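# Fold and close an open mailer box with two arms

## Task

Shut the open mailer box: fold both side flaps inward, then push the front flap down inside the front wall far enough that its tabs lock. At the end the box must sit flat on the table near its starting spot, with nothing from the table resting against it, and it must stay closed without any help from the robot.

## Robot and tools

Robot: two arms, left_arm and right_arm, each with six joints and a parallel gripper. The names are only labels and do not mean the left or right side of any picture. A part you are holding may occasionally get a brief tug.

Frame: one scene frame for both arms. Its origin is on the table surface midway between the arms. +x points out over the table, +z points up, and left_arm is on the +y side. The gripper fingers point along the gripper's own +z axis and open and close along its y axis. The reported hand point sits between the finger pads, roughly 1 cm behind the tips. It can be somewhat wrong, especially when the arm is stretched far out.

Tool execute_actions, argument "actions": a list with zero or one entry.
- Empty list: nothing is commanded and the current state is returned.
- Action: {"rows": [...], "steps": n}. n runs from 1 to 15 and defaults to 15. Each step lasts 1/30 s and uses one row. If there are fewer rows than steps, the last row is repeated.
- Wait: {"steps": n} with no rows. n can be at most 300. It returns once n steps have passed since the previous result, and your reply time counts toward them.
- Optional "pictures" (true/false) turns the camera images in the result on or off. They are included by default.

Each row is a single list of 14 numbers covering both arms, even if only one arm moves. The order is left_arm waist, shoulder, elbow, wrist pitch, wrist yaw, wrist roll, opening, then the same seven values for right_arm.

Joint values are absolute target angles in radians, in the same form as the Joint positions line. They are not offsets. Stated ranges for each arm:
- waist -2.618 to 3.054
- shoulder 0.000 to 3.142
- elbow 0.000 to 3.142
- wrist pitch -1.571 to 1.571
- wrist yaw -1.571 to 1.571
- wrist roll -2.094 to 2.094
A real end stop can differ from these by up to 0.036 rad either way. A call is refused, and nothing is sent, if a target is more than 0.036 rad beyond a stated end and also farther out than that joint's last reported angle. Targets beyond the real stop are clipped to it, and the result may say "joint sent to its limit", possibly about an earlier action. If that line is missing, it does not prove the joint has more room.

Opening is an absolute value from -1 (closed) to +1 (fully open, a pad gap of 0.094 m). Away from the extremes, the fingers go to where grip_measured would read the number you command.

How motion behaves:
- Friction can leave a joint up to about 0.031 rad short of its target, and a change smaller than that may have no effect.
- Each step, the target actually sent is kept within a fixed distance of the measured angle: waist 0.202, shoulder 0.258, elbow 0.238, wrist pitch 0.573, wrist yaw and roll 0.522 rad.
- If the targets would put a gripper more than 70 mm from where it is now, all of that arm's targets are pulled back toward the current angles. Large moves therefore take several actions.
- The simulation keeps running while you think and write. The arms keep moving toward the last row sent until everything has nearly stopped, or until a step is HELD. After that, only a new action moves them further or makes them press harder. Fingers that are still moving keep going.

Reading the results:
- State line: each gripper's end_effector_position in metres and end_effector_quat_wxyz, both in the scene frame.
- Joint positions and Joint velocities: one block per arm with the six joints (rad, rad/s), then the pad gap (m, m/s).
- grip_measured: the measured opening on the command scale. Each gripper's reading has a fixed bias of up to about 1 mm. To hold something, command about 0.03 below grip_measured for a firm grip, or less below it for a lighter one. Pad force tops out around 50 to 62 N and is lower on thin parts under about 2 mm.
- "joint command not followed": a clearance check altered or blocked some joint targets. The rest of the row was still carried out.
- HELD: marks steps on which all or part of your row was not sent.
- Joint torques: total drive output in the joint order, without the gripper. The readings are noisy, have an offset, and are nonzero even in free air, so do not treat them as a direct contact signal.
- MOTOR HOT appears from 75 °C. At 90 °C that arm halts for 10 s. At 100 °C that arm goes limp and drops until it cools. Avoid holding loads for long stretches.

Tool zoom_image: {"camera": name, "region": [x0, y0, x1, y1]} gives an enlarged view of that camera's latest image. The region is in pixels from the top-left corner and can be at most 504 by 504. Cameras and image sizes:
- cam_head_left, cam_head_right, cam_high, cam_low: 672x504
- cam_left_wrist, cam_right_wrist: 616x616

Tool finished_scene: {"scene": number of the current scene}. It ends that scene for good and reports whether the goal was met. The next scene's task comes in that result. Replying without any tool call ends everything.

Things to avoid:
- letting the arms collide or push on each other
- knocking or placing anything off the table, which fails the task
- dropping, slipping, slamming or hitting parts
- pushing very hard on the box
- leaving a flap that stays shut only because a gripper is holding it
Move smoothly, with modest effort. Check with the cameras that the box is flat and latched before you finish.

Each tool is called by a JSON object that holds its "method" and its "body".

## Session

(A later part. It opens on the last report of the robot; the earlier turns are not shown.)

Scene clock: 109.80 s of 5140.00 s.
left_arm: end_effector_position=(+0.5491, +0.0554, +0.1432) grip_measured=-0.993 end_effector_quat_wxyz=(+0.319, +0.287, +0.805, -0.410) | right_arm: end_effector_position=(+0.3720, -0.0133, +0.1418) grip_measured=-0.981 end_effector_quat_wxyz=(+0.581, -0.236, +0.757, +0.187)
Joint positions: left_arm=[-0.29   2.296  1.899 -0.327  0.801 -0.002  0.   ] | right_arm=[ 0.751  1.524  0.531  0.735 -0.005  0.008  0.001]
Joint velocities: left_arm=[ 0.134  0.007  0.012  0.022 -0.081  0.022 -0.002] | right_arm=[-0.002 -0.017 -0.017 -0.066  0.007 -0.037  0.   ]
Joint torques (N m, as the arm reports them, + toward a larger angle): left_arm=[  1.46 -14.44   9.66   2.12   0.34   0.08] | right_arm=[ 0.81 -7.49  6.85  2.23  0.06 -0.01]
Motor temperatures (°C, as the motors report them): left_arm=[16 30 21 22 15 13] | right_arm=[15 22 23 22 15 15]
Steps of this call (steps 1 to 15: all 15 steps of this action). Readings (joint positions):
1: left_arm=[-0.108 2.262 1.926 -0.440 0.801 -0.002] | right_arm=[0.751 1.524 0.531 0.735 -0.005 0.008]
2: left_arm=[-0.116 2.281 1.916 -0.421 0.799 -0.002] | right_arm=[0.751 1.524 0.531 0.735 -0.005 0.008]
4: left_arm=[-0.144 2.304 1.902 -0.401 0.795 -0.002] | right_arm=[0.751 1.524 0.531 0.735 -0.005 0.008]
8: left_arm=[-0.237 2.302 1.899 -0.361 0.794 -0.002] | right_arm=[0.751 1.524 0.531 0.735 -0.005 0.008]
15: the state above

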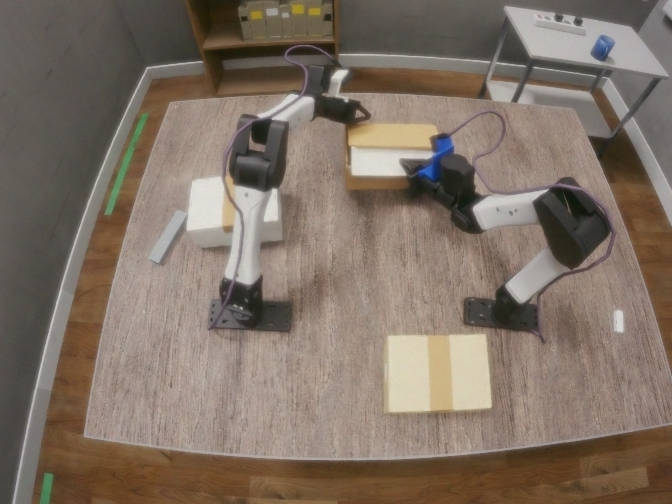

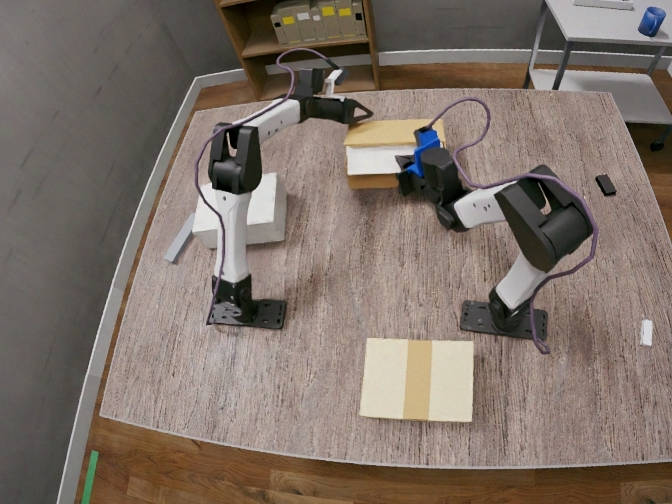

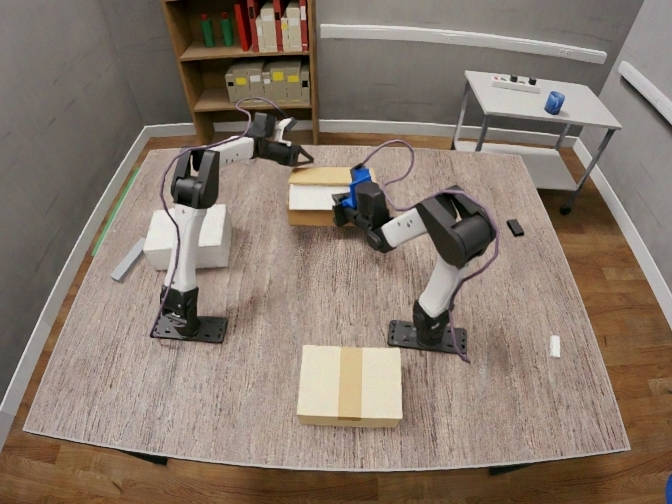

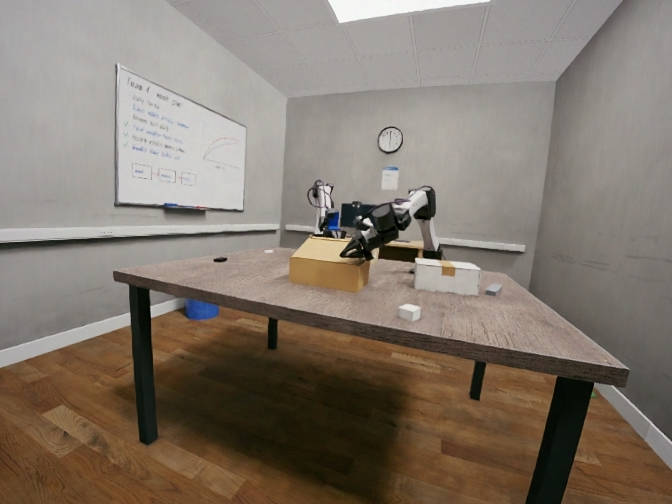

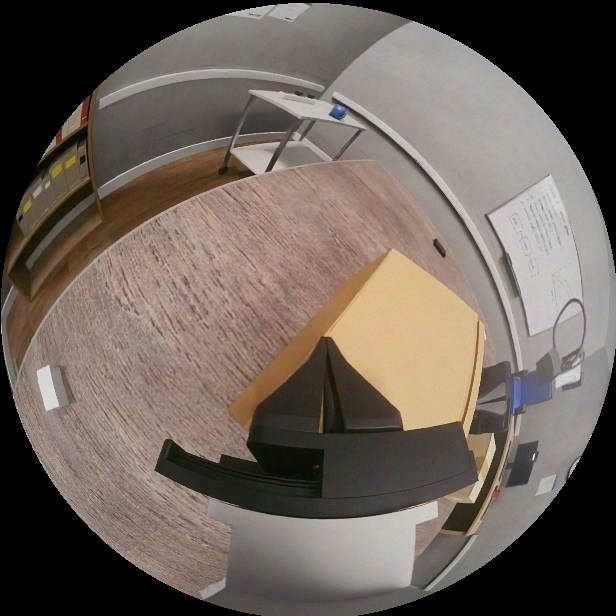

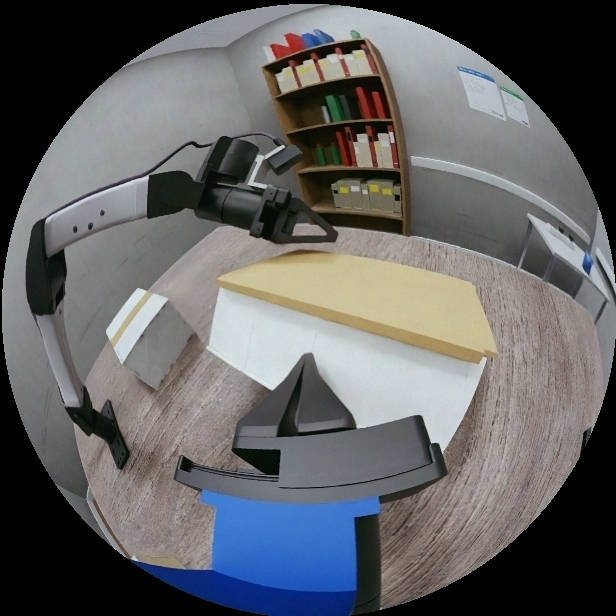

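{"method": "execute_actions", "body": {"actions": [{"rows":[[-0.27,2.31,1.96,-0.34,0.8,0,-1,0.76,1.51,0.515,0.73,0,0,-1],[-0.27,2.34,2.02,-0.38,0.8,0,-1,0.76,1.51,0.515,0.73,0,0,-1],[-0.27,2.37,2.08,-0.43,0.8,0,-1,0.76,1.51,0.515,0.73,0,0,-1],[-0.27,2.4,2.14,-0.48,0.8,0,-1,0.76,1.51,0.515,0.73,0,0,-1],[-0.27,2.43,2.2,-0.53,0.8,0,-1,0.76,1.51,0.515,0.73,0,0,-1],[-0.27,2.46,2.26,-0.58,0.8,0,-1,0.76,1.51,0.515,0.73,0,0,-1],[-0.27,2.49,2.32,-0.63,0.8,0,-1,0.76,1.51,0.515,0.73,0,0,-1],[-0.27,2.52,2.38,-0.68,0.8,0,-1,0.76,1.51,0.515,0.73,0,0,-1],[-0.27,2.55,2.43,-0.72,0.8,0,-1,0.76,1.51,0.515,0.73,0,0,-1],[-0.27,2.58,2.48,-0.76,0.8,0,-1,0.76,1.51,0.515,0.73,0,0,-1],[-0.27,2.6,2.52,-0.79,0.8,0,-1,0.76,1.51,0.515,0.73,0,0,-1],[-0.27,2.62,2.53,-0.81,0.8,0,-1,0.76,1.51,0.515,0.73,0,0,-1]],"steps":15}], "pictures": false}}

{"method": "execute_actions", "body": {"actions": [{"rows":[[-0.27,2.63,2.53,-0.81,0.8,0,-1,0.76,1.51,0.515,0.73,0,0,-1],[-0.27,2.64,2.53,-0.81,0.8,0,-1,0.76,1.51,0.515,0.73,0,0,-1],[-0.27,2.65,2.53,-0.81,0.8,0,-1,0.76,1.51,0.515,0.73,0,0,-1],[-0.27,2.66,2.53,-0.81,0.8,0,-1,0.76,1.51,0.515,0.73,0,0,-1],[-0.27,2.67,2.53,-0.81,0.8,0,-1,0.76,1.51,0.515,0.73,0,0,-1]],"steps":15}]}}

Scene clock: 112.10 s of 5140.00 s.
left_arm: end_effector_position=(+0.5954, +0.0525, +0.1664) grip_measured=-0.993 end_effector_quat_wxyz=(+0.308, +0.275, +0.815, -0.407) | right_arm: end_effector_position=(+0.3720, -0.0133, +0.1418) grip_measured=-0.981 end_effector_quat_wxyz=(+0.581, -0.236, +0.757, +0.187)
Joint positions: left_arm=[-0.272  2.579  2.518 -0.696  0.801 -0.002  0.   ] | right_arm=[ 0.751  1.524  0.531  0.735 -0.005  0.008  0.001]
Joint velocities: left_arm=[ 0.017  0.237  0.032 -0.652 -0.007 -0.095 -0.001] | right_arm=[-0.002 -0.012  0.002 -0.081  0.037 -0.022 -0.   ]
Joint torques (N m, as the arm reports them, + toward a larger angle): left_arm=[  0.54 -13.72  10.51   1.69   0.36   0.07] | right_arm=[ 0.81 -7.49  6.85  2.23  0.06  0.  ]
Motor temperatures (°C, as the motors report them): left_arm=[16 31 21 22 15 13] | right_arm=[15 22 23 22 15 15]
Steps of this call (steps 1 to 30: the robot went on to your last target; steps 31 to 54: nothing new was sent; steps 55 to 69: all 15 steps of this action). Readings (joint positions):
55: left_arm=[-0.272 2.298 1.908 -0.328 0.801 -0.002] | right_arm=[0.751 1.524 0.531 0.735 -0.005 0.008]
56: left_arm=[-0.272 2.307 1.934 -0.344 0.801 -0.002] | right_arm=[0.751 1.524 0.531 0.735 -0.005 0.008]
58: left_arm=[-0.272 2.344 2.032 -0.383 0.801 -0.002] | right_arm=[0.751 1.524 0.531 0.735 -0.005 0.008]
62: left_arm=[-0.272 2.441 2.279 -0.495 0.801 -0.002] | right_arm=[0.751 1.524 0.531 0.735 -0.005 0.008]
69: the state above

Scene clock: 112.60 s of 5140.00 s.
left_arm: end_effector_position=(+0.5835, +0.0561, +0.1042) grip_measured=-0.993 end_effector_quat_wxyz=(+0.230, +0.246, +0.848, -0.408) | right_arm: end_effector_position=(+0.3720, -0.0133, +0.1418) grip_measured=-0.981 end_effector_quat_wxyz=(+0.581, -0.236, +0.757, +0.187)
Joint positions: left_arm=[-0.272  2.66   2.518 -0.794  0.801 -0.002  0.   ] | right_arm=[ 0.751  1.524  0.531  0.735 -0.005  0.008  0.001]
Joint velocities: left_arm=[-0.017 -0.012 -0.002  0.037  0.007 -0.066  0.   ] | right_arm=[ 0.007 -0.012 -0.002 -0.037 -0.007  0.051  0.001]
Joint torques (N m, as the arm reports them, + toward a larger angle): left_arm=[  0.6  -15.12  10.63   1.5    0.39   0.08] | right_arm=[ 0.82 -7.5   6.85  2.23  0.06 -0.01]
Motor temperatures (°C, as the motors report them): left_arm=[16 31 22 22 15 13] | right_arm=[15 22 23 22 15 15]
Steps of this call (steps 1 to 15: all 15 steps of this action). Readings (joint positions):
1: left_arm=[-0.272 2.588 2.518 -0.715 0.801 -0.002] | right_arm=[0.751 1.524 0.531 0.735 -0.005 0.008]
2: left_arm=[-0.272 2.597 2.518 -0.731 0.801 -0.002] | right_arm=[0.751 1.524 0.531 0.735 -0.005 0.008]
4: left_arm=[-0.272 2.618 2.518 -0.753 0.801 -0.002] | right_arm=[0.751 1.524 0.531 0.735 -0.005 0.008]
8: left_arm=[-0.272 2.653 2.518 -0.780 0.801 -0.002] | right_arm=[0.751 1.524 0.531 0.735 -0.005 0.008]
15: the state above

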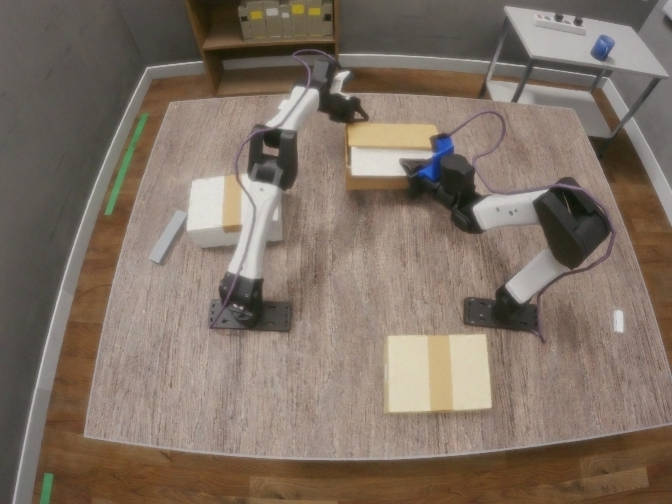

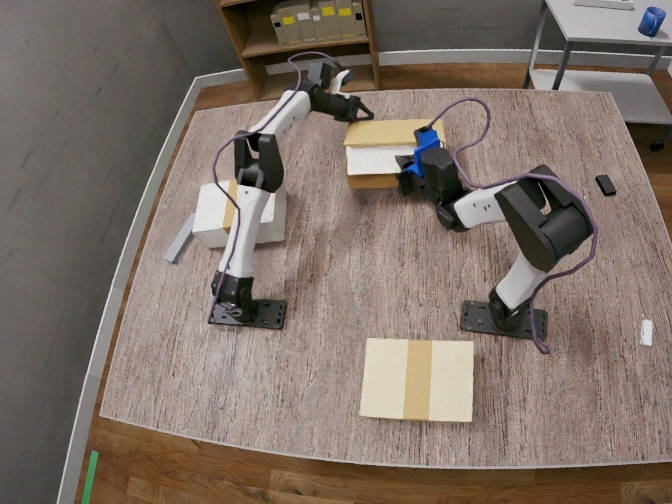

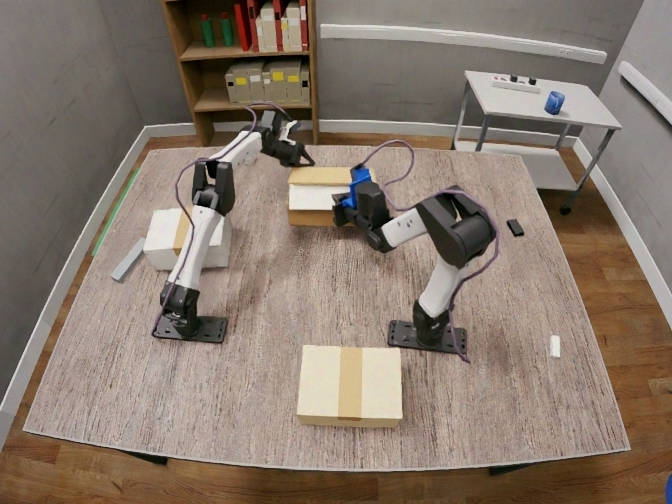

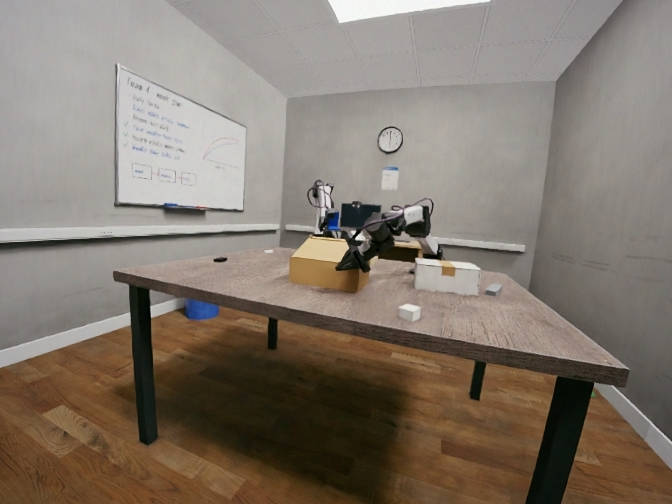

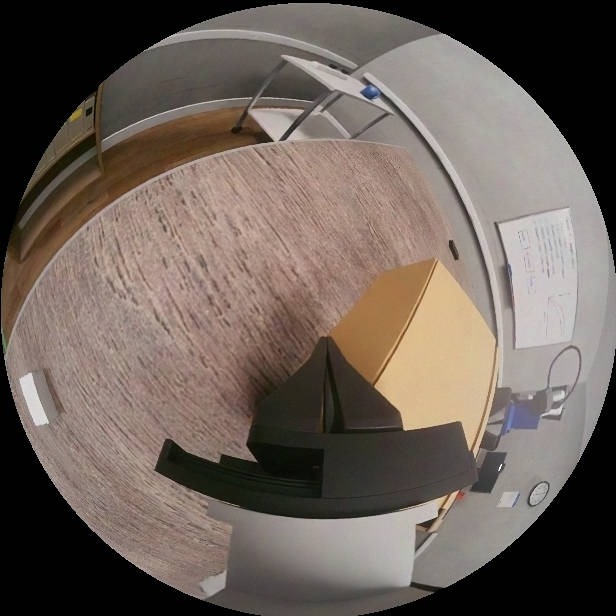

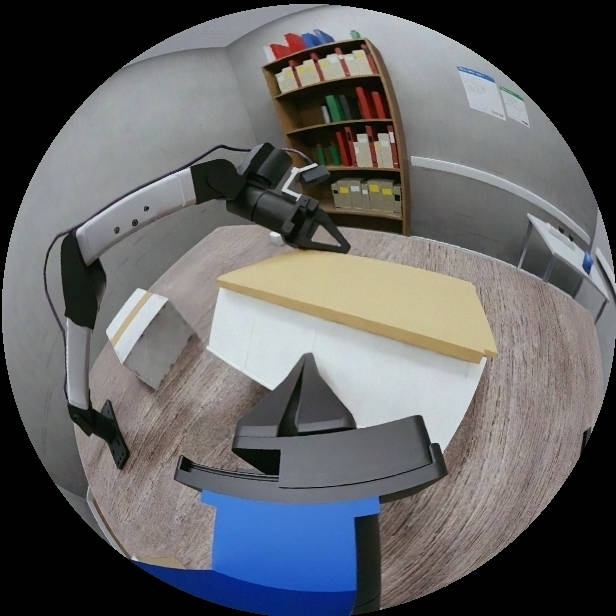

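{"method": "execute_actions", "body": {"actions": [{"rows":[[-0.27,2.65,2.5,-0.84,0.8,0,-1,0.77,1.5,0.505,0.76,0,0,-1],[-0.27,2.65,2.49,-0.87,0.8,0,-1,0.78,1.49,0.495,0.78,0,0,-1],[-0.27,2.65,2.48,-0.9,0.8,0,-1,0.79,1.48,0.485,0.8,0,0,-1],[-0.27,2.65,2.47,-0.93,0.8,0,-1,0.8,1.47,0.475,0.82,0,0,-1],[-0.27,2.65,2.47,-0.96,0.8,0,-1,0.81,1.46,0.465,0.84,0,0,-1],[-0.27,2.65,2.47,-0.98,0.8,0,-1,0.82,1.45,0.455,0.85,0,0,-1]],"steps":15}]}}

Scene clock: 114.27 s of 5140.00 s.
left_arm: end_effector_position=(+0.5574, +0.0639, +0.0884) grip_measured=-0.993 end_effector_quat_wxyz=(+0.160, +0.220, +0.872, -0.407) | right_arm: end_effector_position=(+0.3477, +0.0015, +0.1647) grip_measured=-0.981 end_effector_quat_wxyz=(+0.611, -0.249, +0.719, +0.217)
Joint positions: left_arm=[-0.272  2.647  2.492 -0.939  0.801 -0.002  0.   ] | right_arm=[ 0.814  1.464  0.471  0.834 -0.003  0.008  0.001]
Joint velocities: left_arm=[-0.007 -0.012  0.022 -0.051 -0.066 -0.022  0.   ] | right_arm=[-0.002 -0.002  0.017 -0.022 -0.022 -0.022 -0.   ]
Joint torques (N m, as the arm reports them, + toward a larger angle): left_arm=[  0.63 -15.35   6.93   1.11   0.42   0.08] | right_arm=[ 0.59 -6.87  6.81  2.43  0.06  0.  ]
Motor temperatures (°C, as the motors report them): left_arm=[16 32 22 22 15 13] | right_arm=[15 22 23 22 15 15]
Steps of this call (steps 1 to 15: the robot went on to your last target; steps 16 to 35: nothing new was sent; steps 36 to 50: all 15 steps of this action). Readings (joint positions):
36: left_arm=[-0.272 2.660 2.518 -0.798 0.801 -0.002] | right_arm=[0.753 1.524 0.530 0.738 -0.004 0.008]
37: left_arm=[-0.272 2.660 2.518 -0.805 0.801 -0.002] | right_arm=[0.756 1.521 0.525 0.743 -0.004 0.008]
39: left_arm=[-0.272 2.655 2.509 -0.825 0.801 -0.002] | right_arm=[0.772 1.506 0.507 0.760 -0.003 0.008]
43: left_arm=[-0.272 2.647 2.498 -0.890 0.801 -0.002] | right_arm=[0.810 1.469 0.473 0.804 -0.003 0.008]
50: the state above

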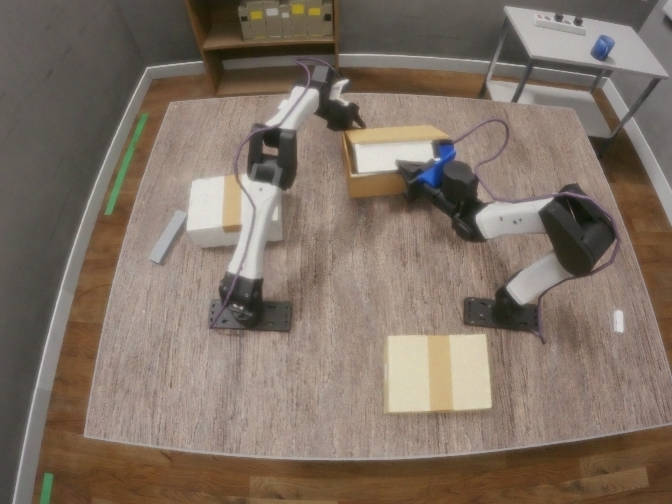

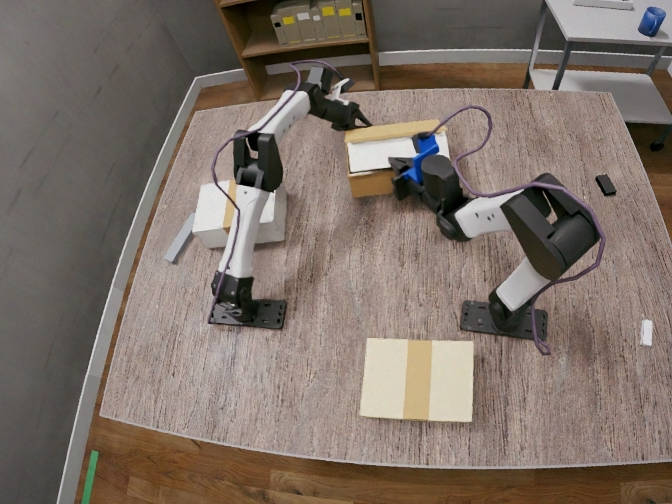

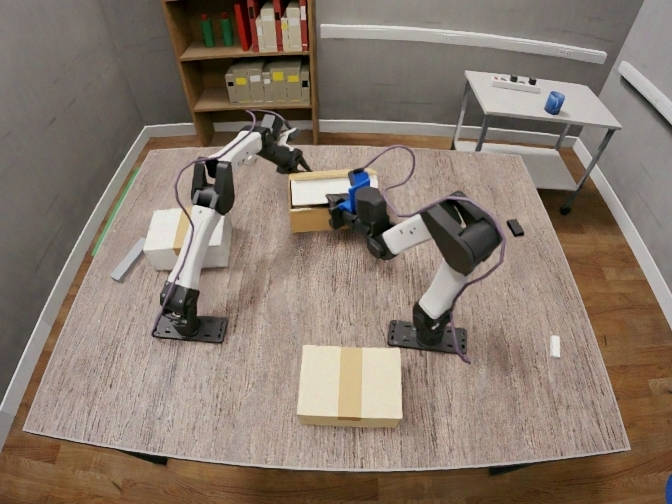

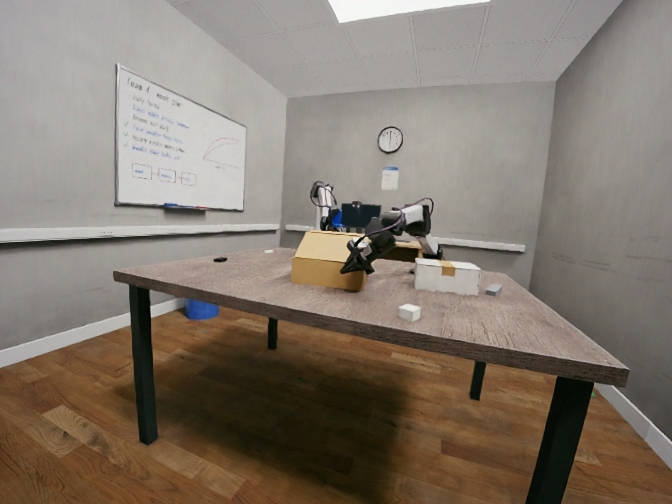

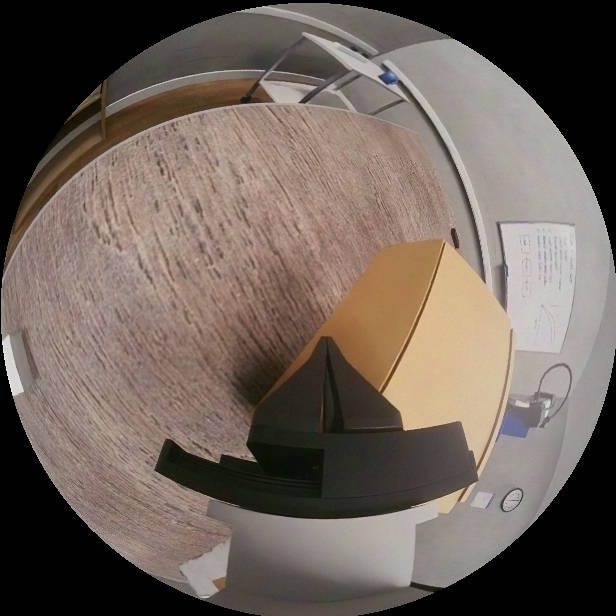

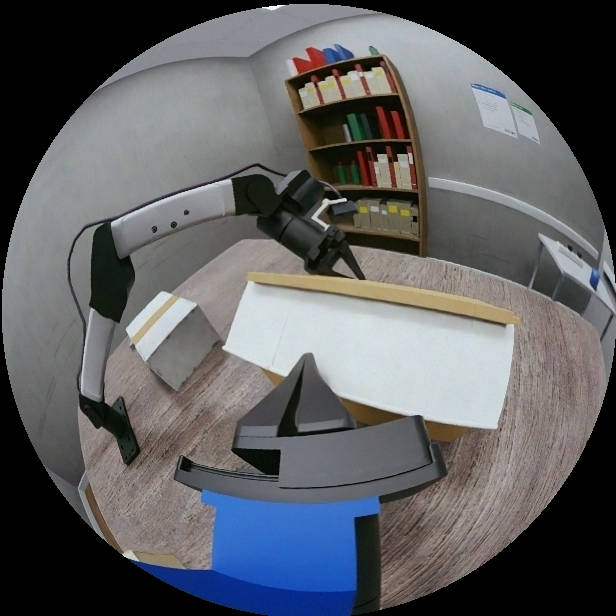

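{"method": "execute_actions", "body": {"actions": [{"rows":[[-0.27,2.65,2.48,-0.95,0.8,0,-1,0.83,1.49,0.495,0.84,0,0,-1],[-0.27,2.65,2.48,-0.95,0.8,0,-1,0.83,1.505,0.51,0.84,0,0,-1],[-0.27,2.65,2.48,-0.95,0.8,0,-1,0.83,1.52,0.525,0.84,0,0,-1],[-0.27,2.65,2.48,-0.95,0.8,0,-1,0.83,1.535,0.54,0.84,0,0,-1],[-0.27,2.65,2.48,-0.95,0.8,0,-1,0.83,1.55,0.555,0.84,0,0,-1],[-0.27,2.65,2.48,-0.95,0.8,0,-1,0.83,1.565,0.57,0.84,0,0,-1],[-0.27,2.65,2.48,-0.95,0.8,0,-1,0.83,1.58,0.585,0.84,0,0,-1],[-0.27,2.65,2.48,-0.95,0.8,0,-1,0.83,1.595,0.6,0.84,0,0,-1],[-0.27,2.65,2.48,-0.95,0.8,0,-1,0.83,1.61,0.615,0.84,0,0,-1],[-0.27,2.65,2.48,-0.95,0.8,0,-1,0.83,1.625,0.63,0.84,0,0,-1],[-0.27,2.65,2.48,-0.95,0.8,0,-1,0.83,1.64,0.645,0.84,0,0,-1],[-0.27,2.65,2.48,-0.95,0.8,0,-1,0.83,1.655,0.66,0.84,0,0,-1]],"steps":15}]}}

{"method": "zoom_image", "body": {"camera": "cam_head_left", "region": [300, 90, 500, 240]}}

Scene clock: 115.73 s of 5140.00 s.
left_arm: end_effector_position=(+0.5562, +0.0643, +0.0878) grip_measured=-0.993 end_effector_quat_wxyz=(+0.157, +0.219, +0.873, -0.406) | right_arm: end_effector_position=(+0.3807, +0.0328, +0.1675) grip_measured=-0.981 end_effector_quat_wxyz=(+0.613, -0.251, +0.716, +0.220)
Joint positions: left_arm=[-0.272  2.647  2.492 -0.946  0.801 -0.002  0.   ] | right_arm=[ 0.823  1.635  0.643  0.84  -0.002  0.008  0.001]
Joint velocities: left_arm=[ 0.002 -0.012 -0.017  0.022 -0.11   0.037 -0.   ] | right_arm=[-0.012  0.061  0.056  0.007 -0.037  0.051  0.   ]
Joint torques (N m, as the arm reports them, + toward a larger angle): left_arm=[  0.53 -15.34   7.92   1.36   0.43   0.08] | right_arm=[ 0.82 -6.14 10.09  2.27  0.05  0.  ]
Motor temperatures (°C, as the motors report them): left_arm=[16 33 22 22 15 13] | right_arm=[15 22 23 22 15 15]
Steps of this call (steps 1 to 15: the robot went on to your last target; steps 16 to 29: nothing new was sent; steps 30 to 44: all 15 steps of this action). Readings (joint positions):
30: left_arm=[-0.272 2.647 2.492 -0.948 0.801 -0.002] | right_arm=[0.815 1.465 0.472 0.839 -0.002 0.008]
31: left_arm=[-0.272 2.647 2.492 -0.948 0.801 -0.002] | right_arm=[0.816 1.470 0.476 0.839 -0.002 0.008]
33: left_arm=[-0.272 2.647 2.492 -0.948 0.801 -0.002] | right_arm=[0.820 1.493 0.498 0.839 -0.002 0.008]
37: left_arm=[-0.272 2.647 2.492 -0.948 0.801 -0.002] | right_arm=[0.822 1.554 0.560 0.839 -0.002 0.008]
44: the state above

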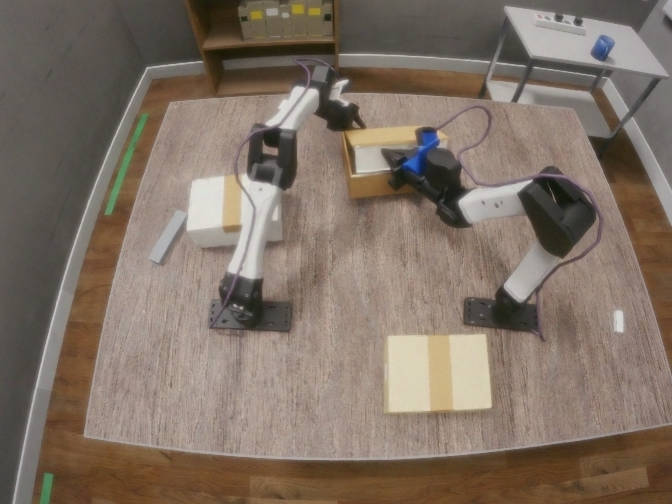

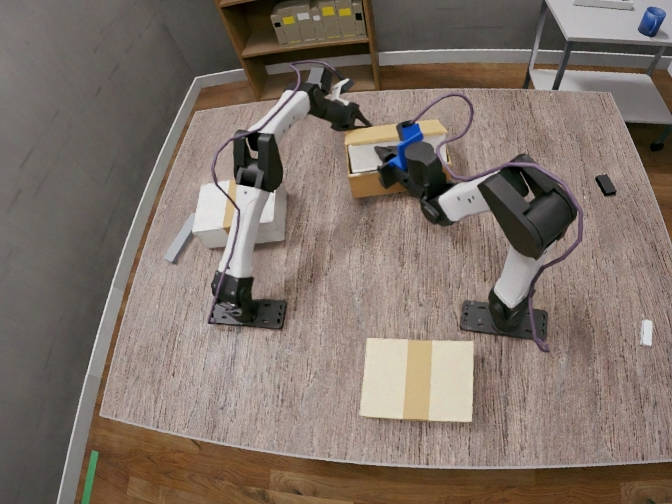

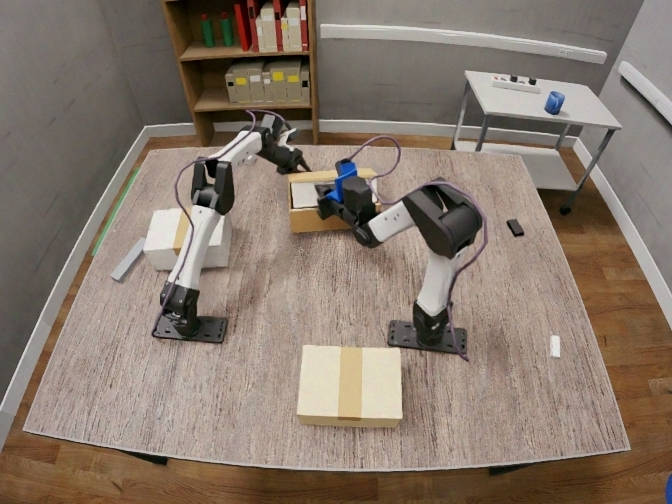

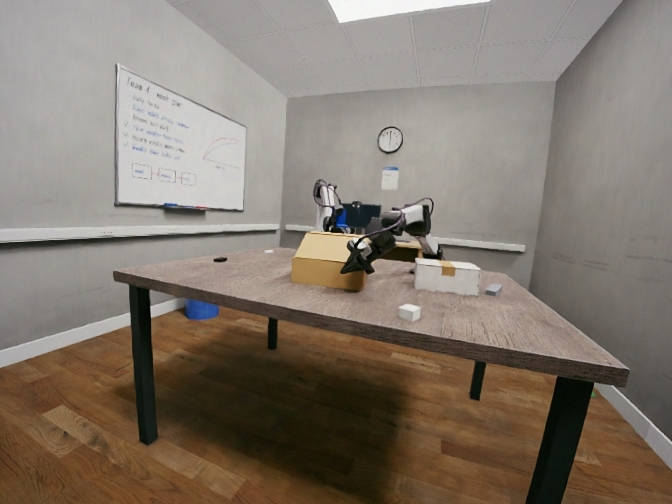

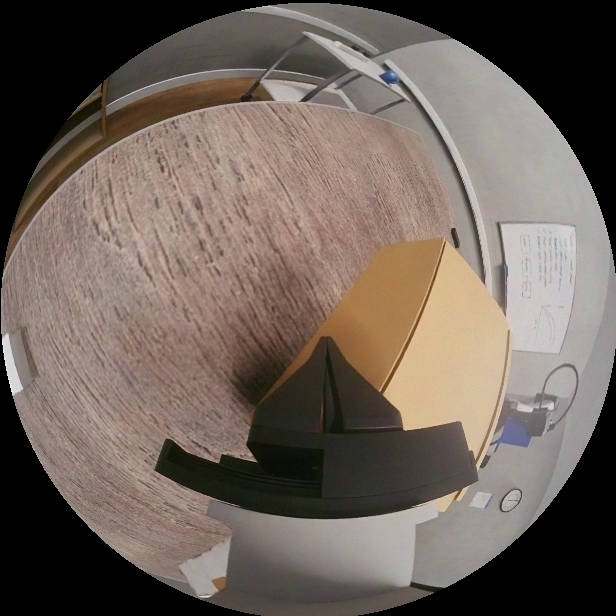

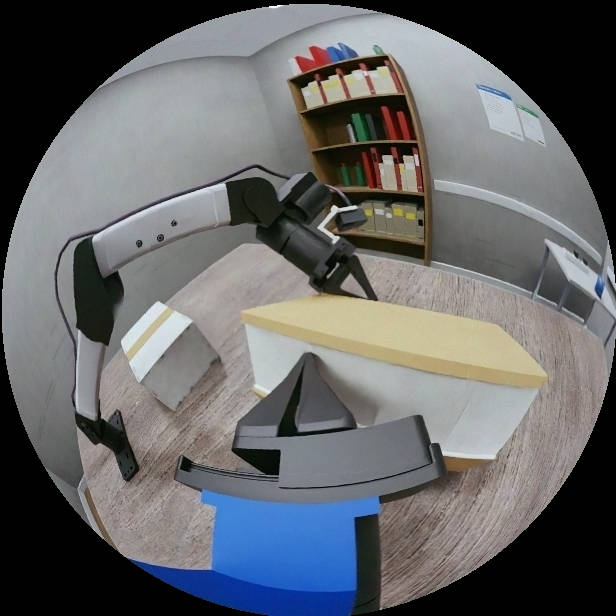

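Region (300, 90, 500, 240) of cam_head_left's 672x504 image, scaled by 2.520, with more detail than that image has; it fills the top 378 rows of this view, and the rest is white.

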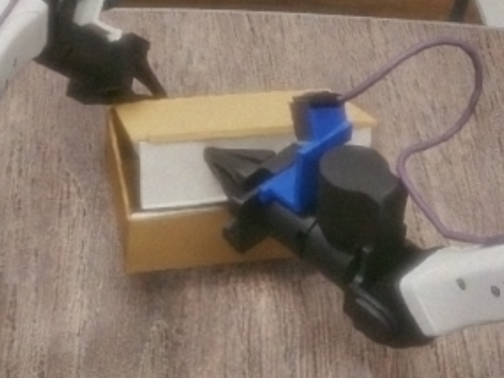

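Working. Now lower the tip via wrist pitch.

{"method": "execute_actions", "body": {"actions": [{"rows":[[-0.27,2.65,2.48,-0.95,0.8,0,-1,0.83,1.655,0.66,0.81,0,0,-1],[-0.27,2.65,2.48,-0.95,0.8,0,-1,0.83,1.655,0.66,0.79,0,0,-1],[-0.27,2.65,2.48,-0.95,0.8,0,-1,0.83,1.655,0.66,0.77,0,0,-1],[-0.27,2.65,2.48,-0.95,0.8,0,-1,0.83,1.655,0.66,0.75,0,0,-1],[-0.27,2.65,2.48,-0.95,0.8,0,-1,0.83,1.655,0.66,0.73,0,0,-1],[-0.27,2.65,2.48,-0.95,0.8,0,-1,0.83,1.655,0.66,0.71,0,0,-1],[-0.27,2.65,2.48,-0.95,0.8,0,-1,0.83,1.655,0.66,0.69,0,0,-1],[-0.27,2.65,2.48,-0.95,0.8,0,-1,0.83,1.655,0.66,0.67,0,0,-1],[-0.27,2.65,2.48,-0.95,0.8,0,-1,0.83,1.655,0.66,0.65,0,0,-1]],"steps":15}], "pictures": false}}

{"method": "execute_actions", "body": {"actions": [{"steps":8}]}}

{"method": "zoom_image", "body": {"camera": "cam_head_left", "region": [300, 90, 500, 240]}}

Scene clock: 117.33 s of 5140.00 s.
left_arm: end_effector_position=(+0.5563, +0.0643, +0.0878) grip_measured=-0.993 end_effector_quat_wxyz=(+0.157, +0.219, +0.873, -0.406) | right_arm: end_effector_position=(+0.3727, +0.0293, +0.1303) grip_measured=-0.981 end_effector_quat_wxyz=(+0.555, -0.269, +0.761, +0.203)
Joint positions: left_arm=[-0.272  2.647  2.492 -0.946  0.801 -0.002  0.   ] | right_arm=[ 0.826  1.636  0.643  0.685 -0.008  0.008  0.001]
Joint velocities: left_arm=[-0.007  0.012  0.017  0.022 -0.037 -0.007 -0.001] | right_arm=[ 0.002  0.002 -0.007 -0.081  0.022 -0.037  0.   ]
Joint torques (N m, as the arm reports them, + toward a larger angle): left_arm=[  0.6  -15.35   7.92   1.36   0.43   0.09] | right_arm=[ 0.53 -5.96 10.14  2.13  0.09  0.  ]
Motor temperatures (°C, as the motors report them): left_arm=[16 34 22 22 15 13] | right_arm=[15 22 23 22 15 15]
Steps of this call (steps 1 to 15: the robot went on to your last target; steps 16 to 33: nothing new was sent; steps 34 to 48: all 15 steps of this action). Readings (joint positions):
34: left_arm=[-0.272 2.647 2.492 -0.946 0.801 -0.002] | right_arm=[0.823 1.636 0.643 0.840 -0.002 0.008]
35: left_arm=[-0.272 2.647 2.492 -0.946 0.801 -0.002] | right_arm=[0.823 1.636 0.643 0.837 -0.002 0.008]
37: left_arm=[-0.272 2.647 2.492 -0.946 0.801 -0.002] | right_arm=[0.823 1.636 0.643 0.822 -0.004 0.008]
41: left_arm=[-0.272 2.647 2.492 -0.946 0.801 -0.002] | right_arm=[0.826 1.636 0.643 0.766 -0.007 0.008]
48: the state above

Scene clock: 117.60 s of 5140.00 s.
left_arm: end_effector_position=(+0.5563, +0.0643, +0.0878) grip_measured=-0.993 end_effector_quat_wxyz=(+0.157, +0.219, +0.873, -0.406) | right_arm: end_effector_position=(+0.3717, +0.0285, +0.1263) grip_measured=-0.981 end_effector_quat_wxyz=(+0.548, -0.271, +0.765, +0.200)
Joint positions: left_arm=[-0.272  2.647  2.492 -0.946  0.801 -0.002  0.   ] | right_arm=[ 0.826  1.636  0.643  0.668 -0.008  0.008  0.001]
Joint velocities: left_arm=[ 0.007 -0.007  0.012 -0.007 -0.051 -0.051 -0.001] | right_arm=[ 0.002 -0.002  0.012 -0.051 -0.007 -0.066 -0.001]
Joint torques (N m, as the arm reports them, + toward a larger angle): left_arm=[  0.6  -15.37   7.92   1.36   0.43   0.09] | right_arm=[ 0.51 -5.96 10.14  2.15  0.1   0.  ]
Motor temperatures (°C, as the motors report them): left_arm=[16 34 22 22 15 13] | right_arm=[15 22 23 22 15 15]
Steps of this call (steps 1 to 8: the robot went on to your last target). Readings (joint positions):
1: left_arm=[-0.272 2.647 2.492 -0.946 0.801 -0.002] | right_arm=[0.826 1.636 0.643 0.681 -0.008 0.008]
2: left_arm=[-0.272 2.647 2.492 -0.946 0.801 -0.002] | right_arm=[0.826 1.636 0.643 0.678 -0.008 0.008]
4: left_arm=[-0.272 2.647 2.492 -0.946 0.801 -0.002] | right_arm=[0.826 1.636 0.643 0.673 -0.008 0.008]
8: the state above

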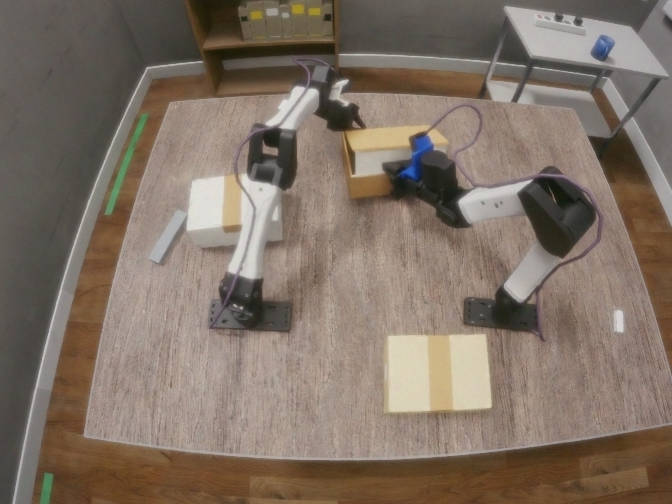

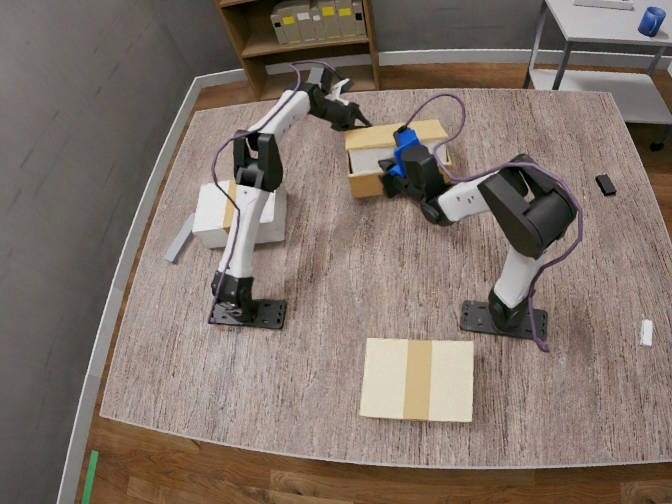

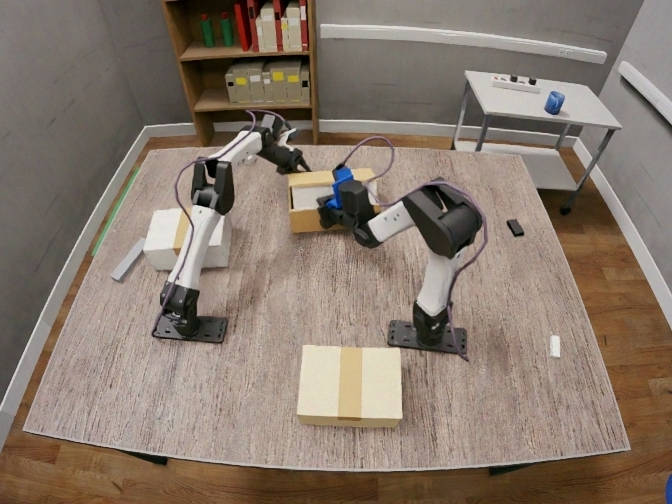

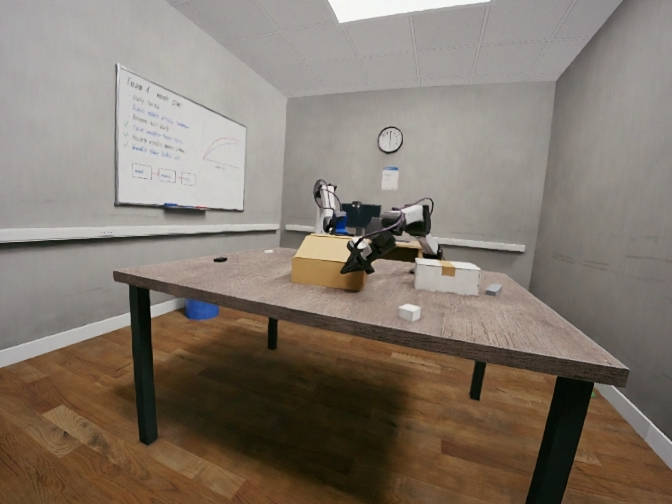

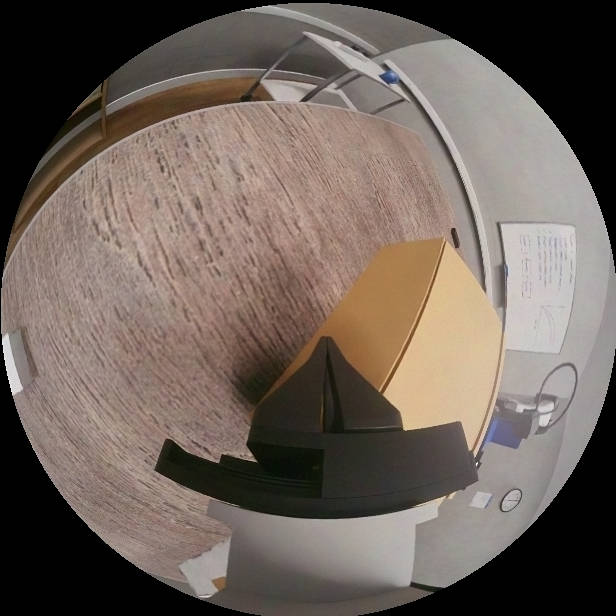

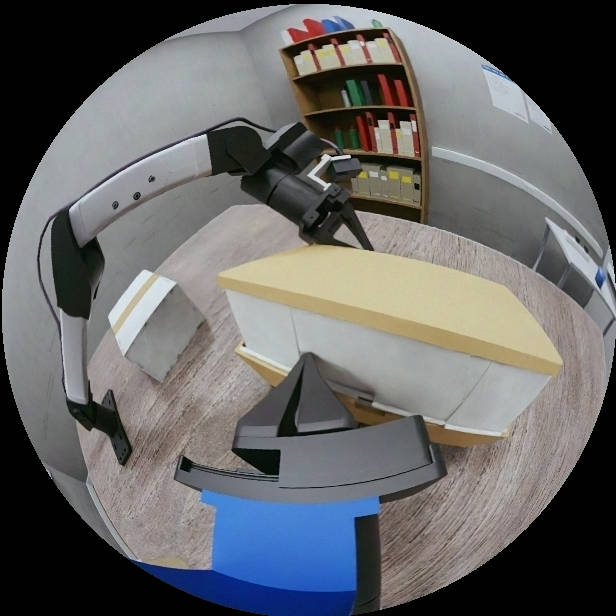

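Region (300, 90, 500, 240) of cam_head_left's 672x504 image, scaled by 2.520, with more detail than that image has; it fills the top 378 rows of this view, and the rest is white.

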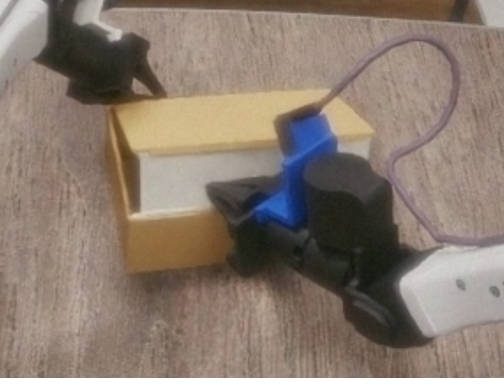

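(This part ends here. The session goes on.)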